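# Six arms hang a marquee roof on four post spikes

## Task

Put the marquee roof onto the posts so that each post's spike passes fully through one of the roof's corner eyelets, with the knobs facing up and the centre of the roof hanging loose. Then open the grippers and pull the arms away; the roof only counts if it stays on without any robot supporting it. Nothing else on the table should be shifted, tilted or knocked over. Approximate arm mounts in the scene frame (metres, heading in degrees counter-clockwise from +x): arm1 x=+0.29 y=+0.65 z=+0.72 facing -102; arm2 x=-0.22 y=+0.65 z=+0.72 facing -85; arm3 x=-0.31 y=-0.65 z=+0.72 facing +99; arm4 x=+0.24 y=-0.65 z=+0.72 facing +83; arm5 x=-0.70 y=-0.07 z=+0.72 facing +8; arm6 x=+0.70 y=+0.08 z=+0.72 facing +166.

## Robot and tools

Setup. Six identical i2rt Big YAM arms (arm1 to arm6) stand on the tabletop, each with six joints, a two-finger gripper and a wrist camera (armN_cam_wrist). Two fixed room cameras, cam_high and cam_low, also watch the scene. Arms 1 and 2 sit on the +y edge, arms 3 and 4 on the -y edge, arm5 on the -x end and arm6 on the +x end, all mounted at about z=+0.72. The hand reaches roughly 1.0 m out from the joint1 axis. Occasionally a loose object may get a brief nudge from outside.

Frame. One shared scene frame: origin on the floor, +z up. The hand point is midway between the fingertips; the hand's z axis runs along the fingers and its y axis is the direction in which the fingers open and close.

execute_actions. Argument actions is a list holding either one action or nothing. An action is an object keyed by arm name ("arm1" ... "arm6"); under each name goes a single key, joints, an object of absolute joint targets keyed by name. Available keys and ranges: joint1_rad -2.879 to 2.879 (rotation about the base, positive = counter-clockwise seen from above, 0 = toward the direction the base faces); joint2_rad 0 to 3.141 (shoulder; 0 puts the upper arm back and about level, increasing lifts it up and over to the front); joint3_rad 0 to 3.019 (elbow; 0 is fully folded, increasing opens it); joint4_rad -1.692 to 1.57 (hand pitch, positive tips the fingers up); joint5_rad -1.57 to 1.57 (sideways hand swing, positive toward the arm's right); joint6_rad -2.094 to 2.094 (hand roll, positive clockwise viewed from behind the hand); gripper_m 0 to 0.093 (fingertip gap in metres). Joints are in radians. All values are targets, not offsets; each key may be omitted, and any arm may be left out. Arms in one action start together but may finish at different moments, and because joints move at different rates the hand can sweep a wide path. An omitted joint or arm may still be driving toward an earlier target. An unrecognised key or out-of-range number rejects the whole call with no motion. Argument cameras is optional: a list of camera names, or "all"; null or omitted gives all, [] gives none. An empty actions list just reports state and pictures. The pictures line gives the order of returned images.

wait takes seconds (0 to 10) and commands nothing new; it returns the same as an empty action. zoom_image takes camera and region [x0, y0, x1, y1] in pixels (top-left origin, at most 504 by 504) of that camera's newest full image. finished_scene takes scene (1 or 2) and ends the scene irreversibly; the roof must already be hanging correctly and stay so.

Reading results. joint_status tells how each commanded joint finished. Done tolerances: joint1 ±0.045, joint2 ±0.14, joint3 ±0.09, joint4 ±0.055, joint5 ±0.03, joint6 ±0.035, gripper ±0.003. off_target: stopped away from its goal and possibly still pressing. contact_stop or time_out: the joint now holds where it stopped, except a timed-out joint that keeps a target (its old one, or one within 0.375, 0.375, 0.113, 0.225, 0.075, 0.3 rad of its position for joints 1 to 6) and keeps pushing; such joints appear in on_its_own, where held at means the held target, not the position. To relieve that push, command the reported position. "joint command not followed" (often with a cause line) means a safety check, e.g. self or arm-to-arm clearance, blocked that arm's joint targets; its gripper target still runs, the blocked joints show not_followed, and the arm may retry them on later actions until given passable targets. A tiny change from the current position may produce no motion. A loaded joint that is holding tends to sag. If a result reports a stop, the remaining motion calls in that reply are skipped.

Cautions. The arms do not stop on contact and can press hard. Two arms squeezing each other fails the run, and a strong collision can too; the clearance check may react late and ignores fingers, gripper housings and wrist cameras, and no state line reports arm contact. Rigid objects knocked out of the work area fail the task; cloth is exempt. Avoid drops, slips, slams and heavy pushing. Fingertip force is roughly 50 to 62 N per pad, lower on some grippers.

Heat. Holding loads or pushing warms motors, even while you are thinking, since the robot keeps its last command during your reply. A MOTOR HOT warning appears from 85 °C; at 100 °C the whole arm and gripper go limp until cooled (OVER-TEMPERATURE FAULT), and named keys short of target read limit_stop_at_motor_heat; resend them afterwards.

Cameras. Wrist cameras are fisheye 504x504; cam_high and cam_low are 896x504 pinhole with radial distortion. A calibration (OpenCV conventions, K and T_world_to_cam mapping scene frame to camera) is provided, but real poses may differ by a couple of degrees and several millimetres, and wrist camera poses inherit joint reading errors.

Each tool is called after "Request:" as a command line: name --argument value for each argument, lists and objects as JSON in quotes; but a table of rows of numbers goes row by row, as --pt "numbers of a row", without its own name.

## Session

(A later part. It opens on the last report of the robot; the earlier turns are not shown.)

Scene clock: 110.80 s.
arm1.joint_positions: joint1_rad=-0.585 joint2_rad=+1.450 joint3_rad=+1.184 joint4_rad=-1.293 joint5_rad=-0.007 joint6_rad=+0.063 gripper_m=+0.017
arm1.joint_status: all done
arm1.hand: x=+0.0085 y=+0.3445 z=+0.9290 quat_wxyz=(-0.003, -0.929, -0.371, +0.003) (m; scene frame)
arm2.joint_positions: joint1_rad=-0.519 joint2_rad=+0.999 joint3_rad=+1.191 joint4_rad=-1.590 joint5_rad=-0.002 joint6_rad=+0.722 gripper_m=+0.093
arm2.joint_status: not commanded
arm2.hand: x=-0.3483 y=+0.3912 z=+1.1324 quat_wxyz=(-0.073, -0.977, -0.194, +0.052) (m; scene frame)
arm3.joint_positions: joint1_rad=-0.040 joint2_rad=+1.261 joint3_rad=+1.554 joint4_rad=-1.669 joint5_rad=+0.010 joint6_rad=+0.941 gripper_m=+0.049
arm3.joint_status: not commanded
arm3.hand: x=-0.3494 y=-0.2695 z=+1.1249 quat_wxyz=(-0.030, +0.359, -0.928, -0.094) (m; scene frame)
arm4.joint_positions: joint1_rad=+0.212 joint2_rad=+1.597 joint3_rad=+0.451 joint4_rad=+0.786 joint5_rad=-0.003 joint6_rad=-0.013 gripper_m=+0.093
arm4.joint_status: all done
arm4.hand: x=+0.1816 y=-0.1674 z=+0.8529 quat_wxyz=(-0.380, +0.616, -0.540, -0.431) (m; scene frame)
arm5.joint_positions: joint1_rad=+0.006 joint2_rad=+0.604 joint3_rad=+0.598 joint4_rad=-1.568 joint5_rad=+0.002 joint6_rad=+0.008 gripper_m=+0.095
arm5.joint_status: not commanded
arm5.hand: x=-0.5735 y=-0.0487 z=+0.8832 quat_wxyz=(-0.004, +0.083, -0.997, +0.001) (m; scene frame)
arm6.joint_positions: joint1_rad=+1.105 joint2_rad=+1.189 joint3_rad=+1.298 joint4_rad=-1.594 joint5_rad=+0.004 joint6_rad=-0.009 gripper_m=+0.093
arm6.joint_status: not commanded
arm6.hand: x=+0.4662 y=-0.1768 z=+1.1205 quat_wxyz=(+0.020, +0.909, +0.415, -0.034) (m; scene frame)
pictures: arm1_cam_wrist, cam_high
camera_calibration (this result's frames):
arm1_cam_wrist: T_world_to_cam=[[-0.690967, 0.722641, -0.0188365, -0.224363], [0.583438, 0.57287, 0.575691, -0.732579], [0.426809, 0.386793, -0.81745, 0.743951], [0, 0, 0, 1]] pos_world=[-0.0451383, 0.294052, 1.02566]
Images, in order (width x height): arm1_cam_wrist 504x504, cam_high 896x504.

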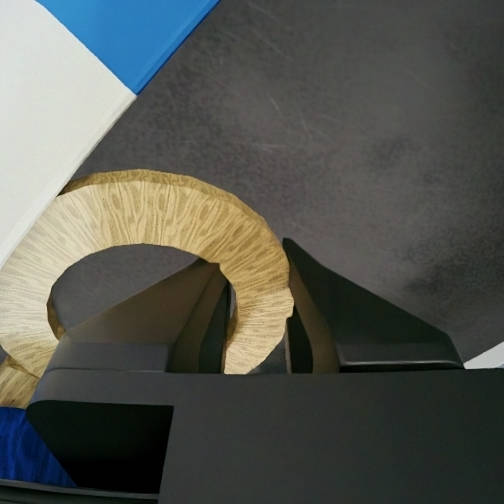

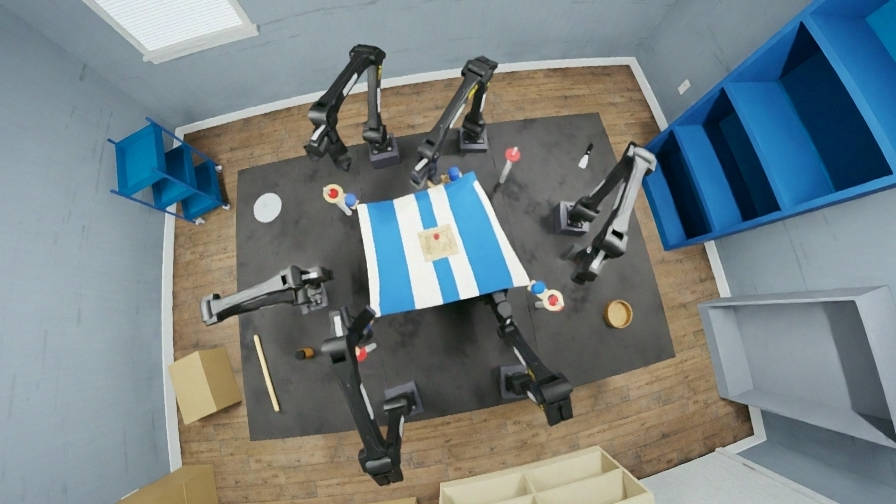

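Request:
execute_actions --actions '[{"arm1":{"joints":{"joint6_rad":1.0,"joint1_rad":-0.3}},"arm4":{"joints":{"joint1_rad":0,"joint2_rad":0.6,"joint3_rad":0.6,"joint4_rad":-1.26}}}]' --cameras '["arm1_cam_wrist","cam_high"]'

Request:
execute_actions --actions '[{"arm1":{"joints":{"joint6_rad":2.0,"joint1_rad":0.0}}}]' --cameras '["arm1_cam_wrist","cam_high"]'

Scene clock: 113.63 s.
arm1.joint_positions: joint1_rad=-0.305 joint2_rad=+1.450 joint3_rad=+1.184 joint4_rad=-1.308 joint5_rad=+0.009 joint6_rad=+1.012 gripper_m=+0.017
arm1.joint_status: all done
arm1.hand: x=+0.1026 y=+0.2829 z=+0.9287 quat_wxyz=(+0.006, -0.999, -0.045, +0.004) (m; scene frame)
arm2.joint_positions: joint1_rad=-0.519 joint2_rad=+0.999 joint3_rad=+1.191 joint4_rad=-1.590 joint5_rad=-0.002 joint6_rad=+0.722 gripper_m=+0.093
arm2.joint_status: not commanded
arm2.hand: x=-0.3483 y=+0.3912 z=+1.1324 quat_wxyz=(-0.073, -0.977, -0.194, +0.052) (m; scene frame)
arm3.joint_positions: joint1_rad=-0.032 joint2_rad=+1.260 joint3_rad=+1.554 joint4_rad=-1.669 joint5_rad=+0.003 joint6_rad=+0.941 gripper_m=+0.049
arm3.joint_status: not commanded
arm3.hand: x=-0.3540 y=-0.2701 z=+1.1250 quat_wxyz=(-0.027, +0.363, -0.926, -0.096) (m; scene frame)
arm4.joint_positions: joint1_rad=+0.013 joint2_rad=+0.608 joint3_rad=+0.563 joint4_rad=-1.248 joint5_rad=-0.004 joint6_rad=-0.015 gripper_m=+0.093
arm4.joint_status: all done
arm4.hand: x=+0.2568 y=-0.4536 z=+0.9260 quat_wxyz=(-0.102, +0.677, -0.722, -0.102) (m; scene frame)
arm5.joint_positions: joint1_rad=+0.006 joint2_rad=+0.604 joint3_rad=+0.598 joint4_rad=-1.568 joint5_rad=+0.002 joint6_rad=+0.008 gripper_m=+0.095
arm5.joint_status: not commanded
arm5.hand: x=-0.5735 y=-0.0487 z=+0.8832 quat_wxyz=(-0.004, +0.083, -0.997, +0.001) (m; scene frame)
arm6.joint_positions: joint1_rad=+1.105 joint2_rad=+1.189 joint3_rad=+1.298 joint4_rad=-1.594 joint5_rad=+0.004 joint6_rad=-0.009 gripper_m=+0.093
arm6.joint_status: not commanded
arm6.hand: x=+0.4662 y=-0.1768 z=+1.1205 quat_wxyz=(+0.020, +0.909, +0.415, -0.034) (m; scene frame)
pictures: arm1_cam_wrist, cam_high
camera_calibration (this result's frames):
arm1_cam_wrist: T_world_to_cam=[[-0.0928852, 0.995671, -0.00344456, -0.267775], [0.812758, 0.077819, 0.57738, -0.637129], [0.575149, 0.0508305, -0.816468, 0.806237], [0, 0, 0, 1]] pos_world=[0.0292533, 0.275215, 1.02521]
Images, in order (width x height): arm1_cam_wrist 504x504, cam_high 896x504.

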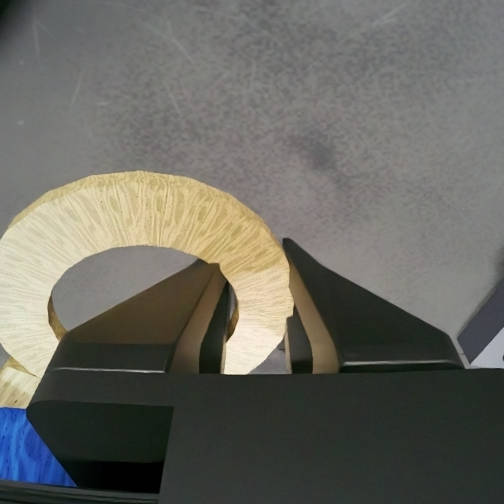

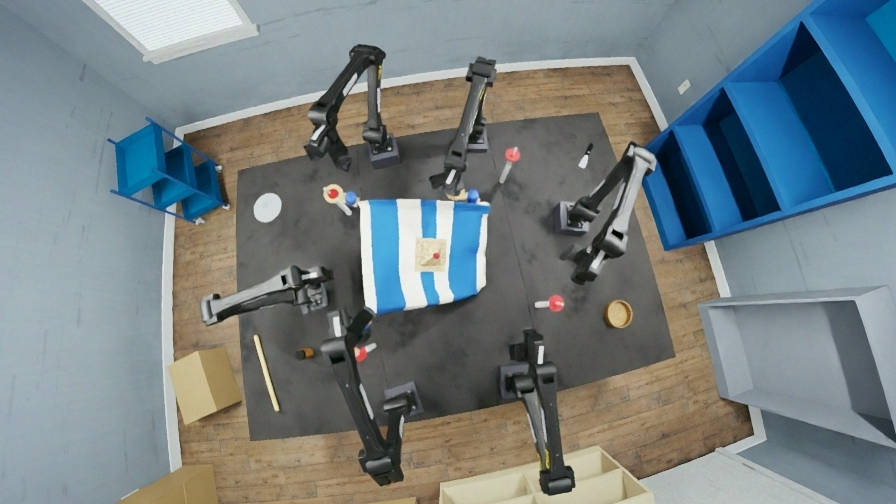

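Scene clock: 115.43 s.
arm1.joint_positions: joint1_rad=-0.021 joint2_rad=+1.450 joint3_rad=+1.184 joint4_rad=-1.313 joint5_rad=+0.009 joint6_rad=+2.017 gripper_m=+0.017
arm1.joint_status: all done
arm1.hand: x=+0.2130 y=+0.2464 z=+0.9285 quat_wxyz=(+0.005, -0.951, +0.310, +0.006) (m; scene frame)
arm2.joint_positions: joint1_rad=-0.519 joint2_rad=+0.999 joint3_rad=+1.191 joint4_rad=-1.590 joint5_rad=-0.002 joint6_rad=+0.722 gripper_m=+0.093
arm2.joint_status: not commanded
arm2.hand: x=-0.3483 y=+0.3912 z=+1.1324 quat_wxyz=(-0.073, -0.977, -0.194, +0.052) (m; scene frame)
arm3.joint_positions: joint1_rad=-0.032 joint2_rad=+1.260 joint3_rad=+1.554 joint4_rad=-1.669 joint5_rad=+0.003 joint6_rad=+0.941 gripper_m=+0.049
arm3.joint_status: not commanded
arm3.hand: x=-0.3540 y=-0.2701 z=+1.1250 quat_wxyz=(-0.027, +0.363, -0.926, -0.096) (m; scene frame)
arm4.joint_positions: joint1_rad=+0.013 joint2_rad=+0.608 joint3_rad=+0.563 joint4_rad=-1.248 joint5_rad=-0.004 joint6_rad=-0.015 gripper_m=+0.093
arm4.joint_status: not commanded
arm4.hand: x=+0.2568 y=-0.4536 z=+0.9260 quat_wxyz=(-0.102, +0.677, -0.722, -0.102) (m; scene frame)
arm5.joint_positions: joint1_rad=+0.006 joint2_rad=+0.604 joint3_rad=+0.598 joint4_rad=-1.568 joint5_rad=+0.002 joint6_rad=+0.008 gripper_m=+0.095
arm5.joint_status: not commanded
arm5.hand: x=-0.5735 y=-0.0487 z=+0.8832 quat_wxyz=(-0.004, +0.083, -0.997, +0.001) (m; scene frame)
arm6.joint_positions: joint1_rad=+1.105 joint2_rad=+1.189 joint3_rad=+1.298 joint4_rad=-1.594 joint5_rad=+0.004 joint6_rad=-0.009 gripper_m=+0.093
arm6.joint_status: not commanded
arm6.hand: x=+0.4662 y=-0.1768 z=+1.1205 quat_wxyz=(+0.020, +0.909, +0.415, -0.034) (m; scene frame)
pictures: arm1_cam_wrist, cam_high
camera_calibration (this result's frames):
arm1_cam_wrist: T_world_to_cam=[[0.587378, 0.80927, -0.00834141, -0.315575], [0.667147, -0.478337, 0.571059, -0.549967], [0.458151, -0.340992, -0.820867, 0.870015], [0, 0, 0, 1]] pos_world=[0.153672, 0.288984, 1.0256]
Images, in order (width x height): arm1_cam_wrist 504x504, cam_high 896x504.

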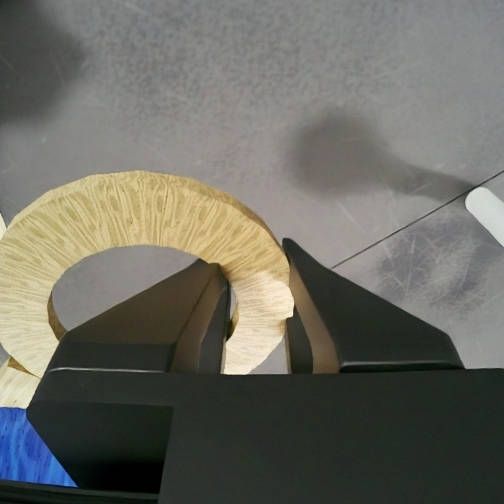

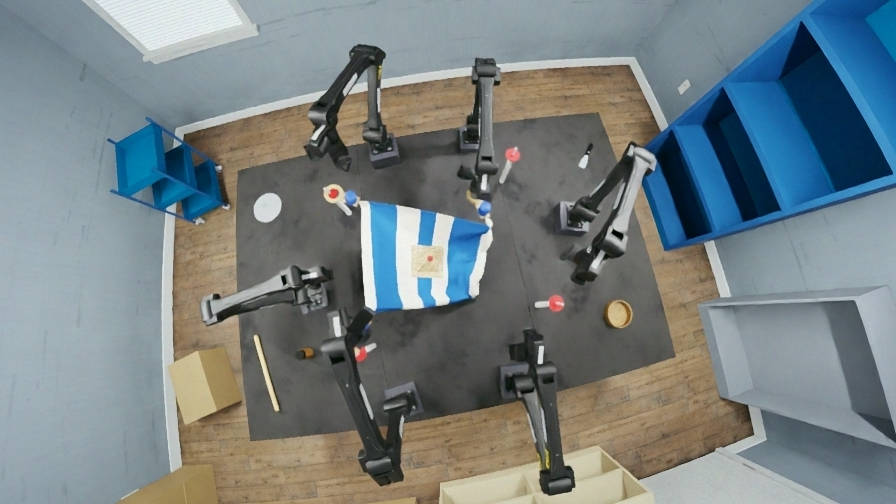

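Request:
execute_actions --actions '[{"arm1":{"joints":{"joint1_rad":0.53,"joint2_rad":0.95,"joint3_rad":1.15,"joint4_rad":-1.69}}}]' --cameras '["arm1_cam_wrist","cam_high","cam_low"]'

Scene clock: 118.40 s.
arm1.joint_positions: joint1_rad=+0.437 joint2_rad=+0.953 joint3_rad=+1.134 joint4_rad=-1.694 joint5_rad=+0.049 joint6_rad=+2.109 gripper_m=+0.019
arm1.joint_status: joint1_rad time_out (moved +0.458 of +0.551); the others done
arm1.on_its_own: joint1_rad reads +0.437 and still pushes toward +0.530 since a time_out
arm1.hand: x=+0.3486 y=+0.4079 z=+1.0629 quat_wxyz=(-0.034, -0.991, +0.132, +0.011) (m; scene frame)
arm2.joint_positions: joint1_rad=-0.519 joint2_rad=+0.999 joint3_rad=+1.191 joint4_rad=-1.590 joint5_rad=-0.002 joint6_rad=+0.722 gripper_m=+0.093
arm2.joint_status: not commanded
arm2.hand: x=-0.3483 y=+0.3912 z=+1.1324 quat_wxyz=(-0.073, -0.977, -0.194, +0.052) (m; scene frame)
arm3.joint_positions: joint1_rad=-0.035 joint2_rad=+1.260 joint3_rad=+1.554 joint4_rad=-1.669 joint5_rad=+0.021 joint6_rad=+0.941 gripper_m=+0.049
arm3.joint_status: not commanded
arm3.hand: x=-0.3498 y=-0.2696 z=+1.1251 quat_wxyz=(-0.035, +0.361, -0.927, -0.093) (m; scene frame)
arm4.joint_positions: joint1_rad=+0.013 joint2_rad=+0.608 joint3_rad=+0.563 joint4_rad=-1.248 joint5_rad=-0.004 joint6_rad=-0.015 gripper_m=+0.093
arm4.joint_status: not commanded
arm4.hand: x=+0.2568 y=-0.4536 z=+0.9260 quat_wxyz=(-0.102, +0.677, -0.722, -0.102) (m; scene frame)
arm5.joint_positions: joint1_rad=+0.006 joint2_rad=+0.604 joint3_rad=+0.598 joint4_rad=-1.568 joint5_rad=+0.002 joint6_rad=+0.008 gripper_m=+0.095
arm5.joint_status: not commanded
arm5.hand: x=-0.5735 y=-0.0487 z=+0.8832 quat_wxyz=(-0.004, +0.083, -0.997, +0.001) (m; scene frame)
arm6.joint_positions: joint1_rad=+1.105 joint2_rad=+1.189 joint3_rad=+1.298 joint4_rad=-1.594 joint5_rad=+0.004 joint6_rad=-0.009 gripper_m=+0.093
arm6.joint_status: not commanded
arm6.hand: x=+0.4662 y=-0.1768 z=+1.1205 quat_wxyz=(+0.020, +0.909, +0.415, -0.034) (m; scene frame)
pictures: arm1_cam_wrist, cam_high, cam_low
camera_calibration (this result's frames):
arm1_cam_wrist: T_world_to_cam=[[0.258546, 0.962205, -0.0855304, -0.390476], [0.805057, -0.165689, 0.569589, -0.813977], [0.533889, -0.216122, -0.817468, 0.892284], [0, 0, 0, 1]] pos_world=[0.279873, 0.433692, 1.15965]
Images, in order (width x height): arm1_cam_wrist 504x504, cam_high 896x504, cam_low 896x504.

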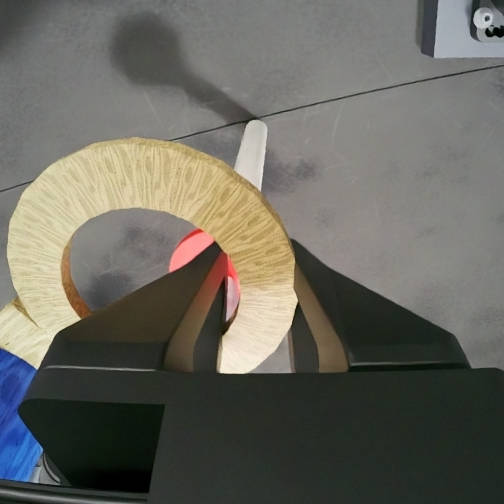

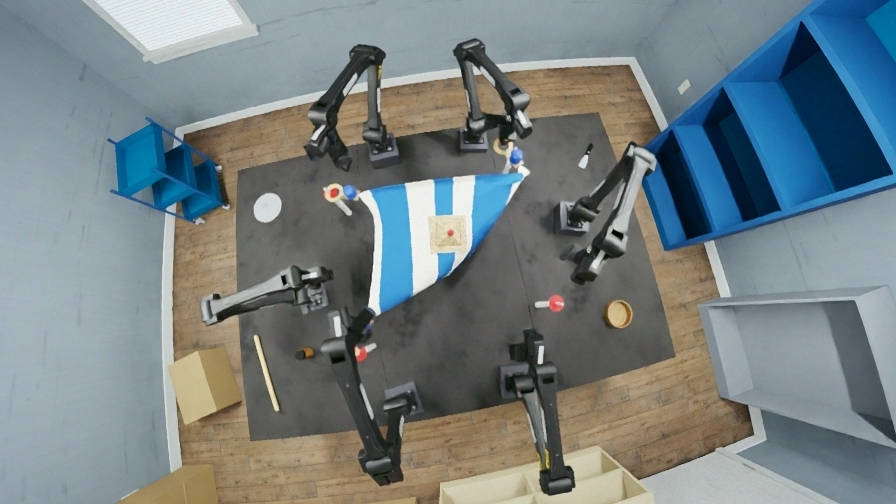

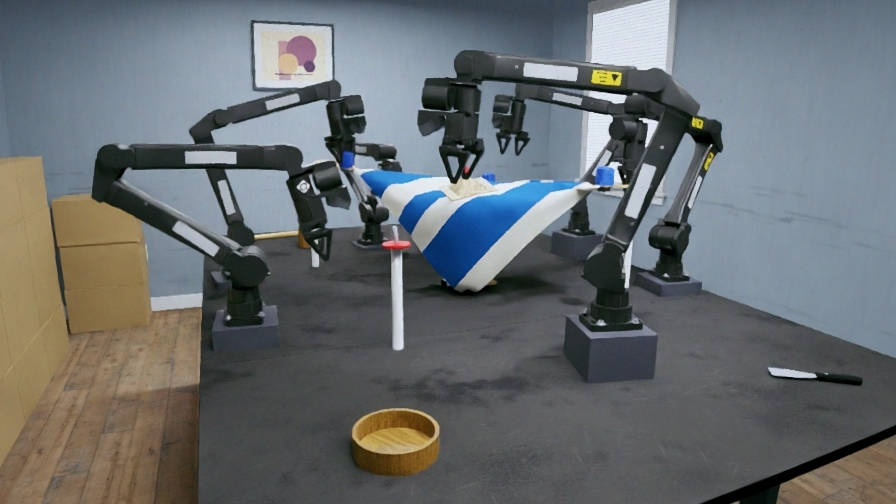

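Request:
execute_actions --actions '[{"arm1":{"joints":{"joint1_rad":0.44,"joint2_rad":0.88,"joint3_rad":1.17}}}]' --cameras '["arm1_cam_wrist"]'

Scene clock: 120.67 s.
arm1.joint_positions: joint1_rad=+0.378 joint2_rad=+0.892 joint3_rad=+1.134 joint4_rad=-1.694 joint5_rad=+0.046 joint6_rad=+2.109 gripper_m=+0.019
arm1.joint_status: joint1_rad time_out (moved -0.059 of +0.003); the others done
arm1.on_its_own: joint1_rad reads +0.378 and still pushes toward +0.440 since a time_out
arm1.hand: x=+0.3324 y=+0.4154 z=+1.0762 quat_wxyz=(-0.061, -0.985, +0.162, +0.000) (m; scene frame)
arm2.joint_positions: joint1_rad=-0.519 joint2_rad=+0.999 joint3_rad=+1.191 joint4_rad=-1.590 joint5_rad=-0.002 joint6_rad=+0.722 gripper_m=+0.093
arm2.joint_status: not commanded
arm2.hand: x=-0.3483 y=+0.3912 z=+1.1324 quat_wxyz=(-0.073, -0.977, -0.194, +0.052) (m; scene frame)
arm3.joint_positions: joint1_rad=-0.035 joint2_rad=+1.260 joint3_rad=+1.554 joint4_rad=-1.669 joint5_rad=+0.021 joint6_rad=+0.941 gripper_m=+0.049
arm3.joint_status: not commanded
arm3.hand: x=-0.3498 y=-0.2696 z=+1.1251 quat_wxyz=(-0.035, +0.361, -0.927, -0.093) (m; scene frame)
arm4.joint_positions: joint1_rad=+0.013 joint2_rad=+0.608 joint3_rad=+0.563 joint4_rad=-1.248 joint5_rad=-0.004 joint6_rad=-0.015 gripper_m=+0.093
arm4.joint_status: not commanded
arm4.hand: x=+0.2568 y=-0.4536 z=+0.9260 quat_wxyz=(-0.102, +0.677, -0.722, -0.102) (m; scene frame)
arm5.joint_positions: joint1_rad=+0.006 joint2_rad=+0.604 joint3_rad=+0.598 joint4_rad=-1.568 joint5_rad=+0.002 joint6_rad=+0.008 gripper_m=+0.095
arm5.joint_status: not commanded
arm5.hand: x=-0.5735 y=-0.0487 z=+0.8832 quat_wxyz=(-0.004, +0.083, -0.997, +0.001) (m; scene frame)
arm6.joint_positions: joint1_rad=+1.105 joint2_rad=+1.189 joint3_rad=+1.298 joint4_rad=-1.594 joint5_rad=+0.004 joint6_rad=-0.009 gripper_m=+0.093
arm6.joint_status: not commanded
arm6.hand: x=+0.4662 y=-0.1768 z=+1.1205 quat_wxyz=(+0.020, +0.909, +0.415, -0.034) (m; scene frame)
pictures: arm1_cam_wrist
camera_calibration (this result's frames):
arm1_cam_wrist: T_world_to_cam=[[0.31646, 0.938823, -0.135885, -0.347693], [0.785264, -0.178903, 0.592752, -0.820102], [0.532179, -0.294287, -0.793839, 0.921057], [0, 0, 0, 1]] pos_world=[0.26386, 0.450759, 1.17004]
Images, in order (width x height): arm1_cam_wrist 504x504.

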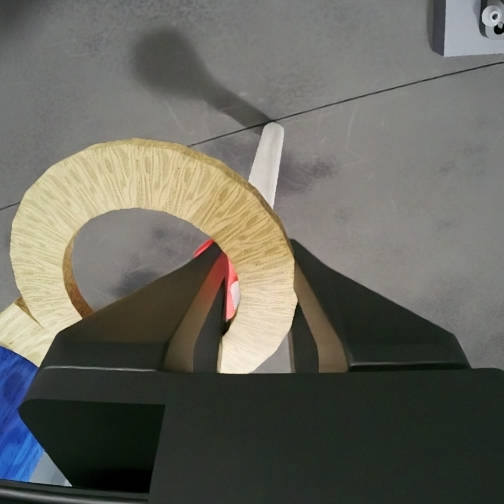

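Request:
execute_actions --actions '[{"arm1":{"joints":{"joint1_rad":0.0,"joint2_rad":1.45,"joint3_rad":1.18,"joint4_rad":-1.31}}}]' --cameras '[]'

Request:
execute_actions --actions '[{"arm1":{"joints":{"joint2_rad":1.72,"joint3_rad":1.02,"joint4_rad":-0.86}}}]' --cameras '["cam_low"]'

Request:
execute_actions --actions '[{"arm1":{"joints":{"gripper_m":0.04}}}]' --cameras '[]'

Request:
execute_actions --actions '[{"arm1":{"joints":{"joint2_rad":1.3,"joint3_rad":1.2,"joint4_rad":-1.47,"joint6_rad":1.2,"gripper_m":0.093}}}]' --cameras '["arm1_cam_wrist","cam_high","cam_low"]'

Scene clock: 122.70 s.
arm1.joint_positions: joint1_rad=-0.016 joint2_rad=+1.465 joint3_rad=+1.134 joint4_rad=-1.322 joint5_rad=+0.008 joint6_rad=+2.036 gripper_m=+0.017
arm1.joint_status: all done
arm1.hand: x=+0.2188 y=+0.2655 z=+0.9053 quat_wxyz=(+0.042, -0.948, +0.316, +0.011) (m; scene frame)
arm2.joint_positions: joint1_rad=-0.519 joint2_rad=+0.999 joint3_rad=+1.191 joint4_rad=-1.590 joint5_rad=-0.002 joint6_rad=+0.722 gripper_m=+0.093
arm2.joint_status: not commanded
arm2.hand: x=-0.3483 y=+0.3912 z=+1.1324 quat_wxyz=(-0.073, -0.977, -0.194, +0.052) (m; scene frame)
arm3.joint_positions: joint1_rad=-0.033 joint2_rad=+1.260 joint3_rad=+1.554 joint4_rad=-1.669 joint5_rad=+0.004 joint6_rad=+0.941 gripper_m=+0.049
arm3.joint_status: not commanded
arm3.hand: x=-0.3534 y=-0.2700 z=+1.1250 quat_wxyz=(-0.027, +0.363, -0.927, -0.095) (m; scene frame)
arm4.joint_positions: joint1_rad=+0.013 joint2_rad=+0.608 joint3_rad=+0.563 joint4_rad=-1.248 joint5_rad=-0.004 joint6_rad=-0.015 gripper_m=+0.093
arm4.joint_status: not commanded
arm4.hand: x=+0.2568 y=-0.4536 z=+0.9260 quat_wxyz=(-0.102, +0.677, -0.722, -0.102) (m; scene frame)
arm5.joint_positions: joint1_rad=+0.006 joint2_rad=+0.604 joint3_rad=+0.598 joint4_rad=-1.568 joint5_rad=+0.002 joint6_rad=+0.008 gripper_m=+0.095
arm5.joint_status: not commanded
arm5.hand: x=-0.5735 y=-0.0487 z=+0.8832 quat_wxyz=(-0.004, +0.083, -0.997, +0.001) (m; scene frame)
arm6.joint_positions: joint1_rad=+1.105 joint2_rad=+1.189 joint3_rad=+1.298 joint4_rad=-1.594 joint5_rad=+0.004 joint6_rad=-0.009 gripper_m=+0.093
arm6.joint_status: not commanded
arm6.hand: x=+0.4662 y=-0.1768 z=+1.1205 quat_wxyz=(+0.020, +0.909, +0.415, -0.034) (m; scene frame)
pictures: none
No camera images: the call's "cameras" was empty. Leave "cameras" out to get every camera's image.

Scene clock: 123.83 s.
arm1.joint_positions: joint1_rad=-0.016 joint2_rad=+1.735 joint3_rad=+1.005 joint4_rad=-0.873 joint5_rad=+0.008 joint6_rad=+2.039 gripper_m=+0.017
arm1.joint_status: all done
arm1.hand: x=+0.2122 y=+0.2296 z=+0.7526 quat_wxyz=(+0.017, -0.948, +0.318, +0.007) (m; scene frame)
arm2.joint_positions: joint1_rad=-0.519 joint2_rad=+0.999 joint3_rad=+1.191 joint4_rad=-1.590 joint5_rad=-0.002 joint6_rad=+0.722 gripper_m=+0.093
arm2.joint_status: not commanded
arm2.hand: x=-0.3483 y=+0.3912 z=+1.1324 quat_wxyz=(-0.073, -0.977, -0.194, +0.052) (m; scene frame)
arm3.joint_positions: joint1_rad=-0.033 joint2_rad=+1.260 joint3_rad=+1.554 joint4_rad=-1.669 joint5_rad=+0.004 joint6_rad=+0.941 gripper_m=+0.049
arm3.joint_status: not commanded
arm3.hand: x=-0.3534 y=-0.2700 z=+1.1250 quat_wxyz=(-0.027, +0.363, -0.927, -0.095) (m; scene frame)
arm4.joint_positions: joint1_rad=+0.013 joint2_rad=+0.608 joint3_rad=+0.563 joint4_rad=-1.248 joint5_rad=-0.004 joint6_rad=-0.015 gripper_m=+0.093
arm4.joint_status: not commanded
arm4.hand: x=+0.2568 y=-0.4536 z=+0.9260 quat_wxyz=(-0.102, +0.677, -0.722, -0.102) (m; scene frame)
arm5.joint_positions: joint1_rad=+0.006 joint2_rad=+0.604 joint3_rad=+0.598 joint4_rad=-1.568 joint5_rad=+0.002 joint6_rad=+0.008 gripper_m=+0.095
arm5.joint_status: not commanded
arm5.hand: x=-0.5735 y=-0.0487 z=+0.8832 quat_wxyz=(-0.004, +0.083, -0.997, +0.001) (m; scene frame)
arm6.joint_positions: joint1_rad=+1.105 joint2_rad=+1.189 joint3_rad=+1.298 joint4_rad=-1.594 joint5_rad=+0.004 joint6_rad=-0.009 gripper_m=+0.093
arm6.joint_status: not commanded
arm6.hand: x=+0.4662 y=-0.1768 z=+1.1205 quat_wxyz=(+0.020, +0.909, +0.415, -0.034) (m; scene frame)
pictures: cam_low
Images, in order (width x height): cam_low 896x504.

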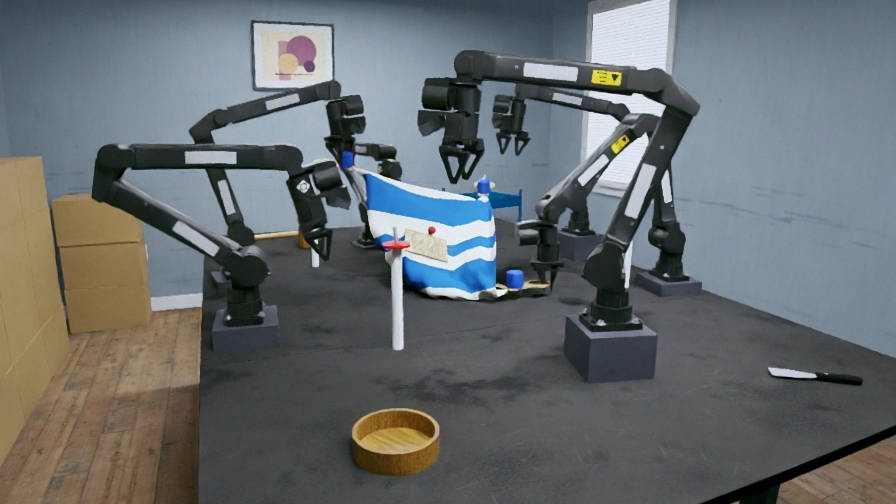

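Scene clock: 124.60 s.
arm1.joint_positions: joint1_rad=-0.007 joint2_rad=+1.734 joint3_rad=+1.005 joint4_rad=-0.872 joint5_rad=+0.003 joint6_rad=+2.011 gripper_m=+0.040
arm1.joint_status: all done
arm1.hand: x=+0.2169 y=+0.2285 z=+0.7528 quat_wxyz=(+0.017, -0.954, +0.300, +0.004) (m; scene frame)
arm2.joint_positions: joint1_rad=-0.519 joint2_rad=+0.999 joint3_rad=+1.191 joint4_rad=-1.590 joint5_rad=-0.002 joint6_rad=+0.722 gripper_m=+0.093
arm2.joint_status: not commanded
arm2.hand: x=-0.3483 y=+0.3912 z=+1.1324 quat_wxyz=(-0.073, -0.977, -0.194, +0.052) (m; scene frame)
arm3.joint_positions: joint1_rad=-0.032 joint2_rad=+1.260 joint3_rad=+1.554 joint4_rad=-1.669 joint5_rad=+0.003 joint6_rad=+0.941 gripper_m=+0.049
arm3.joint_status: not commanded
arm3.hand: x=-0.3540 y=-0.2701 z=+1.1250 quat_wxyz=(-0.027, +0.363, -0.926, -0.096) (m; scene frame)
arm4.joint_positions: joint1_rad=+0.013 joint2_rad=+0.608 joint3_rad=+0.563 joint4_rad=-1.248 joint5_rad=-0.004 joint6_rad=-0.015 gripper_m=+0.093
arm4.joint_status: not commanded
arm4.hand: x=+0.2568 y=-0.4536 z=+0.9260 quat_wxyz=(-0.102, +0.677, -0.722, -0.102) (m; scene frame)
arm5.joint_positions: joint1_rad=+0.006 joint2_rad=+0.604 joint3_rad=+0.598 joint4_rad=-1.568 joint5_rad=+0.002 joint6_rad=+0.008 gripper_m=+0.095
arm5.joint_status: not commanded
arm5.hand: x=-0.5735 y=-0.0487 z=+0.8832 quat_wxyz=(-0.004, +0.083, -0.997, +0.001) (m; scene frame)
arm6.joint_positions: joint1_rad=+1.105 joint2_rad=+1.189 joint3_rad=+1.298 joint4_rad=-1.594 joint5_rad=+0.004 joint6_rad=-0.009 gripper_m=+0.093
arm6.joint_status: not commanded
arm6.hand: x=+0.4662 y=-0.1768 z=+1.1205 quat_wxyz=(+0.020, +0.909, +0.415, -0.034) (m; scene frame)
pictures: none
No camera images: the call's "cameras" was empty. Leave "cameras" out to get every camera's image.

Scene clock: 126.33 s.
arm1.joint_positions: joint1_rad=-0.007 joint2_rad=+1.292 joint3_rad=+1.180 joint4_rad=-1.459 joint5_rad=+0.003 joint6_rad=+1.211 gripper_m=+0.093
arm1.joint_status: all done
arm1.hand: x=+0.2280 y=+0.2919 z=+0.9850 quat_wxyz=(+0.002, -0.995, -0.095, +0.001) (m; scene frame)
arm2.joint_positions: joint1_rad=-0.519 joint2_rad=+0.999 joint3_rad=+1.191 joint4_rad=-1.590 joint5_rad=-0.002 joint6_rad=+0.722 gripper_m=+0.093
arm2.joint_status: not commanded
arm2.hand: x=-0.3483 y=+0.3912 z=+1.1324 quat_wxyz=(-0.073, -0.977, -0.194, +0.052) (m; scene frame)
arm3.joint_positions: joint1_rad=-0.032 joint2_rad=+1.260 joint3_rad=+1.554 joint4_rad=-1.669 joint5_rad=+0.003 joint6_rad=+0.941 gripper_m=+0.049
arm3.joint_status: not commanded
arm3.hand: x=-0.3540 y=-0.2701 z=+1.1250 quat_wxyz=(-0.027, +0.363, -0.926, -0.096) (m; scene frame)
arm4.joint_positions: joint1_rad=+0.013 joint2_rad=+0.608 joint3_rad=+0.563 joint4_rad=-1.248 joint5_rad=-0.004 joint6_rad=-0.015 gripper_m=+0.093
arm4.joint_status: not commanded
arm4.hand: x=+0.2568 y=-0.4536 z=+0.9260 quat_wxyz=(-0.102, +0.677, -0.722, -0.102) (m; scene frame)
arm5.joint_positions: joint1_rad=+0.006 joint2_rad=+0.604 joint3_rad=+0.598 joint4_rad=-1.568 joint5_rad=+0.002 joint6_rad=+0.008 gripper_m=+0.095
arm5.joint_status: not commanded
arm5.hand: x=-0.5735 y=-0.0487 z=+0.8832 quat_wxyz=(-0.004, +0.083, -0.997, +0.001) (m; scene frame)
arm6.joint_positions: joint1_rad=+1.105 joint2_rad=+1.189 joint3_rad=+1.298 joint4_rad=-1.594 joint5_rad=+0.004 joint6_rad=-0.009 gripper_m=+0.093
arm6.joint_status: not commanded
arm6.hand: x=+0.4662 y=-0.1768 z=+1.1205 quat_wxyz=(+0.020, +0.909, +0.415, -0.034) (m; scene frame)
pictures: arm1_cam_wrist, cam_high, cam_low
camera_calibration (this result's frames):
arm1_cam_wrist: T_world_to_cam=[[-0.190962, 0.981549, -0.00972626, -0.232221], [0.797933, 0.160995, 0.580847, -0.796494], [0.571696, 0.103159, -0.813955, 0.762671], [0, 0, 0, 1]] pos_world=[0.155188, 0.277491, 1.08116]
Images, in order (width x height): arm1_cam_wrist 504x504, cam_high 896x504, cam_low 896x504.

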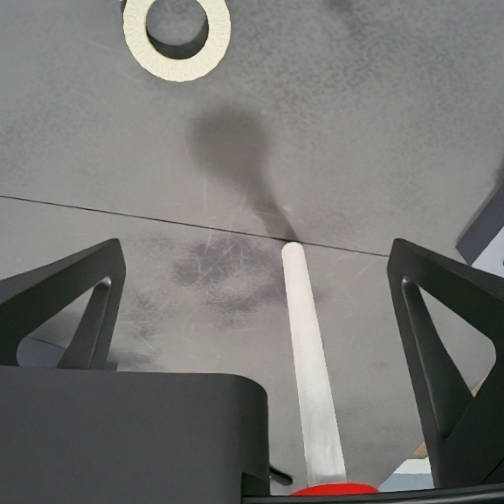

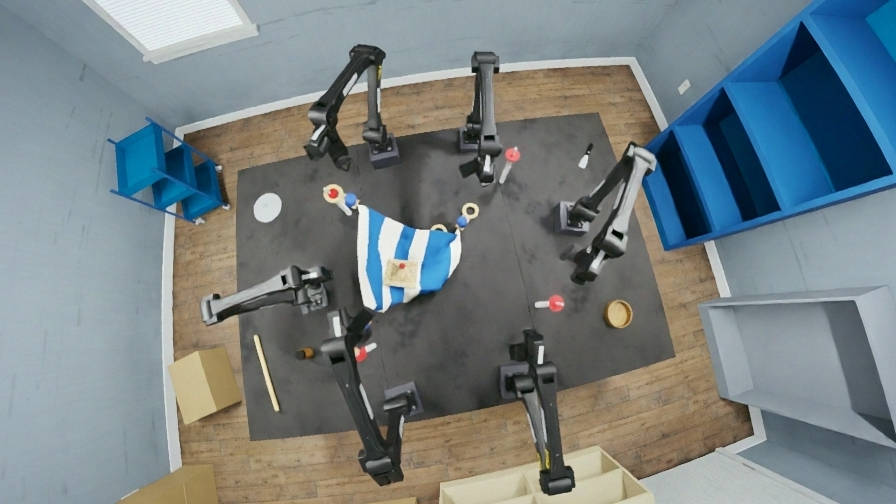

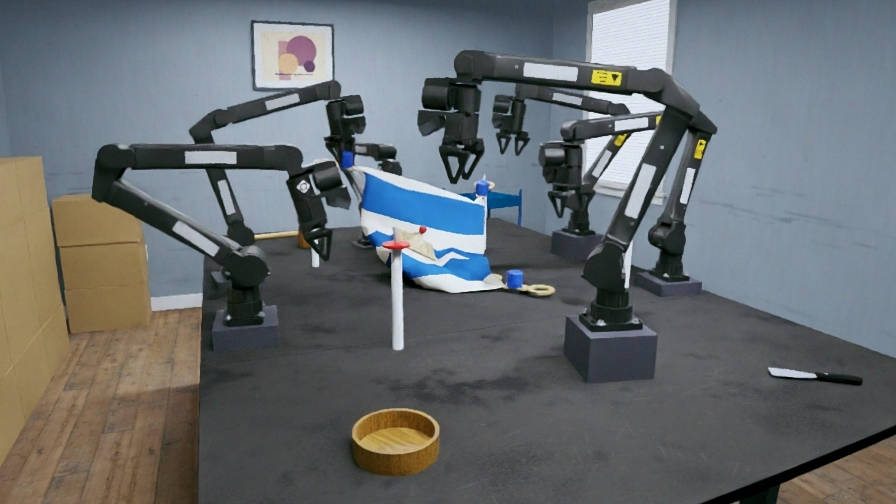

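Request:
execute_actions --actions '[{"arm1":{"joints":{"joint1_rad":-0.138,"joint2_rad":1.75,"joint3_rad":1.5,"joint4_rad":-1.32,"joint6_rad":0.0}}}]' --cameras '["arm1_cam_wrist"]'

Scene clock: 128.87 s.
arm1.joint_positions: joint1_rad=-0.146 joint2_rad=+1.763 joint3_rad=+1.457 joint4_rad=-1.326 joint5_rad=+0.001 joint6_rad=+0.011 gripper_m=+0.093
arm1.joint_status: all done
arm1.hand: x=+0.1347 y=+0.1638 z=+0.8881 quat_wxyz=(+0.021, -0.810, -0.585, -0.026) (m; scene frame)
arm2.joint_positions: joint1_rad=-0.519 joint2_rad=+0.999 joint3_rad=+1.191 joint4_rad=-1.590 joint5_rad=-0.002 joint6_rad=+0.722 gripper_m=+0.093
arm2.joint_status: not commanded
arm2.hand: x=-0.3483 y=+0.3912 z=+1.1324 quat_wxyz=(-0.073, -0.977, -0.194, +0.052) (m; scene frame)
arm3.joint_positions: joint1_rad=-0.032 joint2_rad=+1.260 joint3_rad=+1.554 joint4_rad=-1.669 joint5_rad=+0.003 joint6_rad=+0.941 gripper_m=+0.049
arm3.joint_status: not commanded
arm3.hand: x=-0.3540 y=-0.2701 z=+1.1250 quat_wxyz=(-0.027, +0.363, -0.926, -0.096) (m; scene frame)
arm4.joint_positions: joint1_rad=+0.013 joint2_rad=+0.608 joint3_rad=+0.563 joint4_rad=-1.248 joint5_rad=-0.004 joint6_rad=-0.015 gripper_m=+0.093
arm4.joint_status: not commanded
arm4.hand: x=+0.2568 y=-0.4536 z=+0.9260 quat_wxyz=(-0.102, +0.677, -0.722, -0.102) (m; scene frame)
arm5.joint_positions: joint1_rad=+0.006 joint2_rad=+0.604 joint3_rad=+0.598 joint4_rad=-1.568 joint5_rad=+0.002 joint6_rad=+0.008 gripper_m=+0.095
arm5.joint_status: not commanded
arm5.hand: x=-0.5735 y=-0.0487 z=+0.8832 quat_wxyz=(-0.004, +0.083, -0.997, +0.001) (m; scene frame)
arm6.joint_positions: joint1_rad=+1.105 joint2_rad=+1.189 joint3_rad=+1.298 joint4_rad=-1.594 joint5_rad=+0.004 joint6_rad=-0.009 gripper_m=+0.093
arm6.joint_status: not commanded
arm6.hand: x=+0.4662 y=-0.1768 z=+1.1205 quat_wxyz=(+0.020, +0.909, +0.415, -0.034) (m; scene frame)
pictures: arm1_cam_wrist
camera_calibration (this result's frames):
arm1_cam_wrist: T_world_to_cam=[[-0.949706, 0.312928, -0.0116252, 0.0881879], [0.234827, 0.736253, 0.634656, -0.711306], [0.207161, 0.600006, -0.772707, 0.681485], [0, 0, 0, 1]] pos_world=[0.109609, 0.0872092, 0.979049]
Images, in order (width x height): arm1_cam_wrist 504x504.

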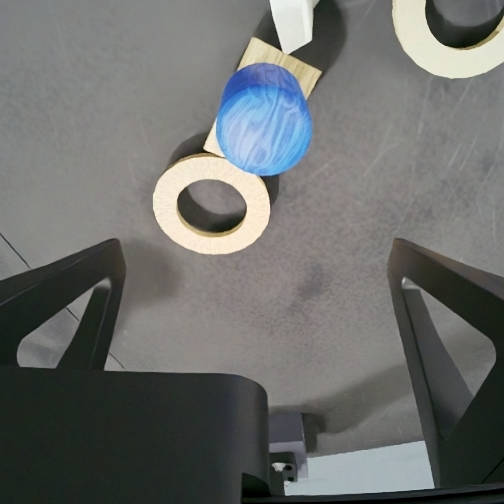

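Request:
execute_actions --actions '[{"arm1":{"joints":{"joint2_rad":1.93,"joint3_rad":1.30,"joint4_rad":-0.97}}}]' --cameras '["arm1_cam_wrist"]'

Scene clock: 130.20 s.
arm1.joint_positions: joint1_rad=-0.143 joint2_rad=+1.937 joint3_rad=+1.291 joint4_rad=-0.983 joint5_rad=+0.002 joint6_rad=+0.011 gripper_m=+0.093
arm1.joint_status: all done
arm1.hand: x=+0.1355 y=+0.1623 z=+0.7440 quat_wxyz=(+0.020, -0.809, -0.587, -0.024) (m; scene frame)
arm2.joint_positions: joint1_rad=-0.519 joint2_rad=+0.999 joint3_rad=+1.191 joint4_rad=-1.590 joint5_rad=-0.002 joint6_rad=+0.722 gripper_m=+0.093
arm2.joint_status: not commanded
arm2.hand: x=-0.3483 y=+0.3912 z=+1.1324 quat_wxyz=(-0.073, -0.977, -0.194, +0.052) (m; scene frame)
arm3.joint_positions: joint1_rad=-0.032 joint2_rad=+1.260 joint3_rad=+1.554 joint4_rad=-1.669 joint5_rad=+0.003 joint6_rad=+0.941 gripper_m=+0.049
arm3.joint_status: not commanded
arm3.hand: x=-0.3540 y=-0.2701 z=+1.1250 quat_wxyz=(-0.027, +0.363, -0.926, -0.096) (m; scene frame)
arm4.joint_positions: joint1_rad=+0.013 joint2_rad=+0.608 joint3_rad=+0.563 joint4_rad=-1.248 joint5_rad=-0.004 joint6_rad=-0.015 gripper_m=+0.093
arm4.joint_status: not commanded
arm4.hand: x=+0.2568 y=-0.4536 z=+0.9260 quat_wxyz=(-0.102, +0.677, -0.722, -0.102) (m; scene frame)
arm5.joint_positions: joint1_rad=+0.006 joint2_rad=+0.604 joint3_rad=+0.598 joint4_rad=-1.568 joint5_rad=+0.002 joint6_rad=+0.008 gripper_m=+0.095
arm5.joint_status: not commanded
arm5.hand: x=-0.5735 y=-0.0487 z=+0.8832 quat_wxyz=(-0.004, +0.083, -0.997, +0.001) (m; scene frame)
arm6.joint_positions: joint1_rad=+1.105 joint2_rad=+1.189 joint3_rad=+1.298 joint4_rad=-1.594 joint5_rad=+0.004 joint6_rad=-0.009 gripper_m=+0.093
arm6.joint_status: not commanded
arm6.hand: x=+0.4662 y=-0.1768 z=+1.1205 quat_wxyz=(+0.020, +0.909, +0.415, -0.034) (m; scene frame)
pictures: arm1_cam_wrist
camera_calibration (this result's frames):
arm1_cam_wrist: T_world_to_cam=[[-0.950928, 0.309218, -0.0109574, 0.087998], [0.233052, 0.739092, 0.632004, -0.617212], [0.203526, 0.598437, -0.774887, 0.573176], [0, 0, 0, 1]] pos_world=[0.110866, 0.0859563, 0.835191]
Images, in order (width x height): arm1_cam_wrist 504x504.

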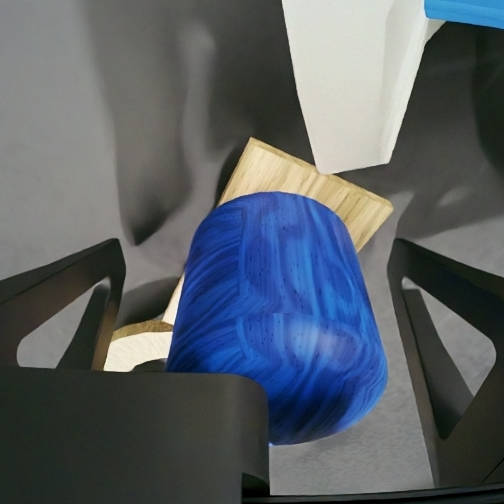

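Request:
execute_actions --actions '[{"arm1":{"joints":{"joint2_rad":1.885,"joint4_rad":-1.04}}}]' --cameras '["arm1_cam_wrist"]'

Scene clock: 131.13 s.
arm1.joint_positions: joint1_rad=-0.143 joint2_rad=+1.897 joint3_rad=+1.291 joint4_rad=-1.028 joint5_rad=+0.002 joint6_rad=+0.011 gripper_m=+0.093
arm1.joint_status: all done
arm1.hand: x=+0.1372 y=+0.1677 z=+0.7642 quat_wxyz=(+0.021, -0.809, -0.587, -0.026) (m; scene frame)
arm2.joint_positions: joint1_rad=-0.519 joint2_rad=+0.999 joint3_rad=+1.191 joint4_rad=-1.590 joint5_rad=-0.002 joint6_rad=+0.722 gripper_m=+0.093
arm2.joint_status: not commanded
arm2.hand: x=-0.3483 y=+0.3912 z=+1.1324 quat_wxyz=(-0.073, -0.977, -0.194, +0.052) (m; scene frame)
arm3.joint_positions: joint1_rad=-0.032 joint2_rad=+1.260 joint3_rad=+1.554 joint4_rad=-1.669 joint5_rad=+0.003 joint6_rad=+0.941 gripper_m=+0.049
arm3.joint_status: not commanded
arm3.hand: x=-0.3540 y=-0.2701 z=+1.1250 quat_wxyz=(-0.027, +0.363, -0.926, -0.096) (m; scene frame)
arm4.joint_positions: joint1_rad=+0.013 joint2_rad=+0.608 joint3_rad=+0.563 joint4_rad=-1.248 joint5_rad=-0.004 joint6_rad=-0.015 gripper_m=+0.093
arm4.joint_status: not commanded
arm4.hand: x=+0.2568 y=-0.4536 z=+0.9260 quat_wxyz=(-0.102, +0.677, -0.722, -0.102) (m; scene frame)
arm5.joint_positions: joint1_rad=+0.006 joint2_rad=+0.604 joint3_rad=+0.598 joint4_rad=-1.568 joint5_rad=+0.002 joint6_rad=+0.008 gripper_m=+0.095
arm5.joint_status: not commanded
arm5.hand: x=-0.5735 y=-0.0487 z=+0.8832 quat_wxyz=(-0.004, +0.083, -0.997, +0.001) (m; scene frame)
arm6.joint_positions: joint1_rad=+1.105 joint2_rad=+1.189 joint3_rad=+1.298 joint4_rad=-1.594 joint5_rad=+0.004 joint6_rad=-0.009 gripper_m=+0.093
arm6.joint_status: not commanded
arm6.hand: x=+0.4662 y=-0.1768 z=+1.1205 quat_wxyz=(+0.020, +0.909, +0.415, -0.034) (m; scene frame)
pictures: arm1_cam_wrist
camera_calibration (this result's frames):
arm1_cam_wrist: T_world_to_cam=[[-0.950908, 0.309282, -0.0109088, 0.0881495], [0.23204, 0.73586, 0.636134, -0.636809], [0.204772, 0.602374, -0.771501, 0.581877], [0, 0, 0, 1]] pos_world=[0.112435, 0.0908321, 0.854976]
Images, in order (width x height): arm1_cam_wrist 504x504.

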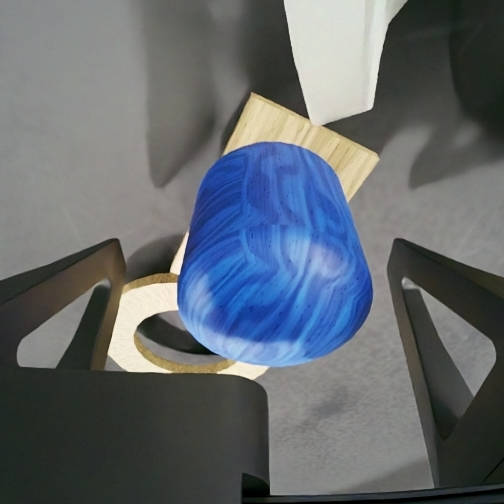

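Request:
execute_actions --actions '[{"arm1":{"joints":{"gripper_m":0.03}}}]' --cameras '[]'

Request:
execute_actions --actions '[{"arm1":{"joints":{"joint1_rad":0.1,"joint2_rad":1.2,"joint3_rad":1.45,"joint4_rad":-1.68,"joint6_rad":0.25}}}]' --cameras '["arm1_cam_wrist","cam_high"]'

Scene clock: 131.97 s.
arm1.joint_positions: joint1_rad=-0.143 joint2_rad=+1.897 joint3_rad=+1.291 joint4_rad=-1.029 joint5_rad=+0.001 joint6_rad=+0.010 gripper_m=+0.048
arm1.joint_status: gripper_m off_target (ended at +0.048, target +0.030)
arm1.hand: x=+0.1373 y=+0.1677 z=+0.7642 quat_wxyz=(+0.021, -0.809, -0.587, -0.026) (m; scene frame)
arm2.joint_positions: joint1_rad=-0.519 joint2_rad=+0.999 joint3_rad=+1.191 joint4_rad=-1.590 joint5_rad=-0.002 joint6_rad=+0.722 gripper_m=+0.093
arm2.joint_status: not commanded
arm2.hand: x=-0.3483 y=+0.3912 z=+1.1324 quat_wxyz=(-0.073, -0.977, -0.194, +0.052) (m; scene frame)
arm3.joint_positions: joint1_rad=-0.032 joint2_rad=+1.260 joint3_rad=+1.554 joint4_rad=-1.669 joint5_rad=+0.003 joint6_rad=+0.941 gripper_m=+0.049
arm3.joint_status: not commanded
arm3.hand: x=-0.3540 y=-0.2701 z=+1.1250 quat_wxyz=(-0.027, +0.363, -0.926, -0.096) (m; scene frame)
arm4.joint_positions: joint1_rad=+0.013 joint2_rad=+0.608 joint3_rad=+0.563 joint4_rad=-1.248 joint5_rad=-0.004 joint6_rad=-0.015 gripper_m=+0.093
arm4.joint_status: not commanded
arm4.hand: x=+0.2568 y=-0.4536 z=+0.9260 quat_wxyz=(-0.102, +0.677, -0.722, -0.102) (m; scene frame)
arm5.joint_positions: joint1_rad=+0.006 joint2_rad=+0.604 joint3_rad=+0.598 joint4_rad=-1.568 joint5_rad=+0.002 joint6_rad=+0.008 gripper_m=+0.095
arm5.joint_status: not commanded
arm5.hand: x=-0.5735 y=-0.0487 z=+0.8832 quat_wxyz=(-0.004, +0.083, -0.997, +0.001) (m; scene frame)
arm6.joint_positions: joint1_rad=+1.105 joint2_rad=+1.189 joint3_rad=+1.298 joint4_rad=-1.594 joint5_rad=+0.004 joint6_rad=-0.009 gripper_m=+0.093
arm6.joint_status: not commanded
arm6.hand: x=+0.4662 y=-0.1768 z=+1.1205 quat_wxyz=(+0.020, +0.909, +0.415, -0.034) (m; scene frame)
pictures: none
No camera images: the call's "cameras" was empty. Leave "cameras" out to get every camera's image.

Scene clock: 133.47 s.
arm1.joint_positions: joint1_rad=+0.094 joint2_rad=+1.201 joint3_rad=+1.418 joint4_rad=-1.669 joint5_rad=+0.002 joint6_rad=+0.241 gripper_m=+0.048
arm1.joint_status: all done
arm1.hand: x=+0.2652 y=+0.2989 z=+1.1065 quat_wxyz=(-0.043, -0.807, -0.588, +0.038) (m; scene frame)
arm2.joint_positions: joint1_rad=-0.519 joint2_rad=+0.999 joint3_rad=+1.191 joint4_rad=-1.590 joint5_rad=-0.002 joint6_rad=+0.722 gripper_m=+0.093
arm2.joint_status: not commanded
arm2.hand: x=-0.3483 y=+0.3912 z=+1.1324 quat_wxyz=(-0.073, -0.977, -0.194, +0.052) (m; scene frame)
arm3.joint_positions: joint1_rad=-0.032 joint2_rad=+1.260 joint3_rad=+1.554 joint4_rad=-1.669 joint5_rad=+0.003 joint6_rad=+0.941 gripper_m=+0.049
arm3.joint_status: not commanded
arm3.hand: x=-0.3540 y=-0.2701 z=+1.1250 quat_wxyz=(-0.027, +0.363, -0.926, -0.096) (m; scene frame)
arm4.joint_positions: joint1_rad=+0.013 joint2_rad=+0.608 joint3_rad=+0.563 joint4_rad=-1.248 joint5_rad=-0.004 joint6_rad=-0.015 gripper_m=+0.093
arm4.joint_status: not commanded
arm4.hand: x=+0.2568 y=-0.4536 z=+0.9260 quat_wxyz=(-0.102, +0.677, -0.722, -0.102) (m; scene frame)
arm5.joint_positions: joint1_rad=+0.006 joint2_rad=+0.604 joint3_rad=+0.598 joint4_rad=-1.568 joint5_rad=+0.002 joint6_rad=+0.008 gripper_m=+0.095
arm5.joint_status: not commanded
arm5.hand: x=-0.5735 y=-0.0487 z=+0.8832 quat_wxyz=(-0.004, +0.083, -0.997, +0.001) (m; scene frame)
arm6.joint_positions: joint1_rad=+1.105 joint2_rad=+1.189 joint3_rad=+1.298 joint4_rad=-1.594 joint5_rad=+0.004 joint6_rad=-0.009 gripper_m=+0.093
arm6.joint_status: not commanded
arm6.hand: x=+0.4662 y=-0.1768 z=+1.1205 quat_wxyz=(+0.020, +0.909, +0.415, -0.034) (m; scene frame)
pictures: arm1_cam_wrist, cam_high
camera_calibration (this result's frames):
arm1_cam_wrist: T_world_to_cam=[[-0.953132, 0.299961, -0.0395367, 0.208102], [0.243567, 0.838244, 0.487876, -0.850481], [0.179485, 0.45538, -0.872017, 0.902515], [0, 0, 0, 1]] pos_world=[0.24351, 0.239501, 1.21017]
Images, in order (width x height): arm1_cam_wrist 504x504, cam_high 896x504.

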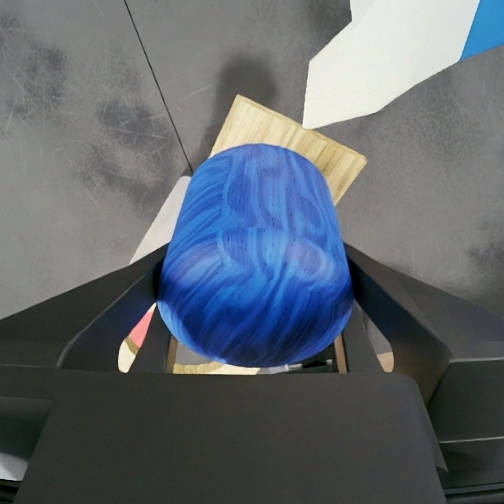

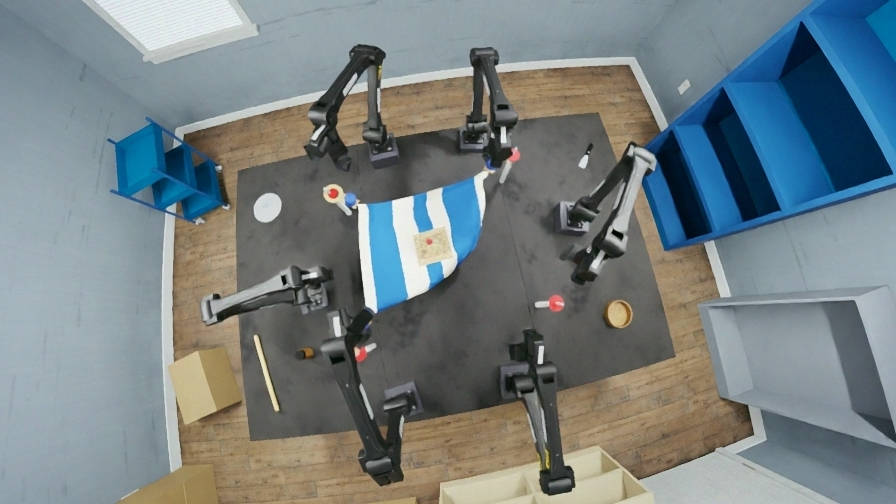

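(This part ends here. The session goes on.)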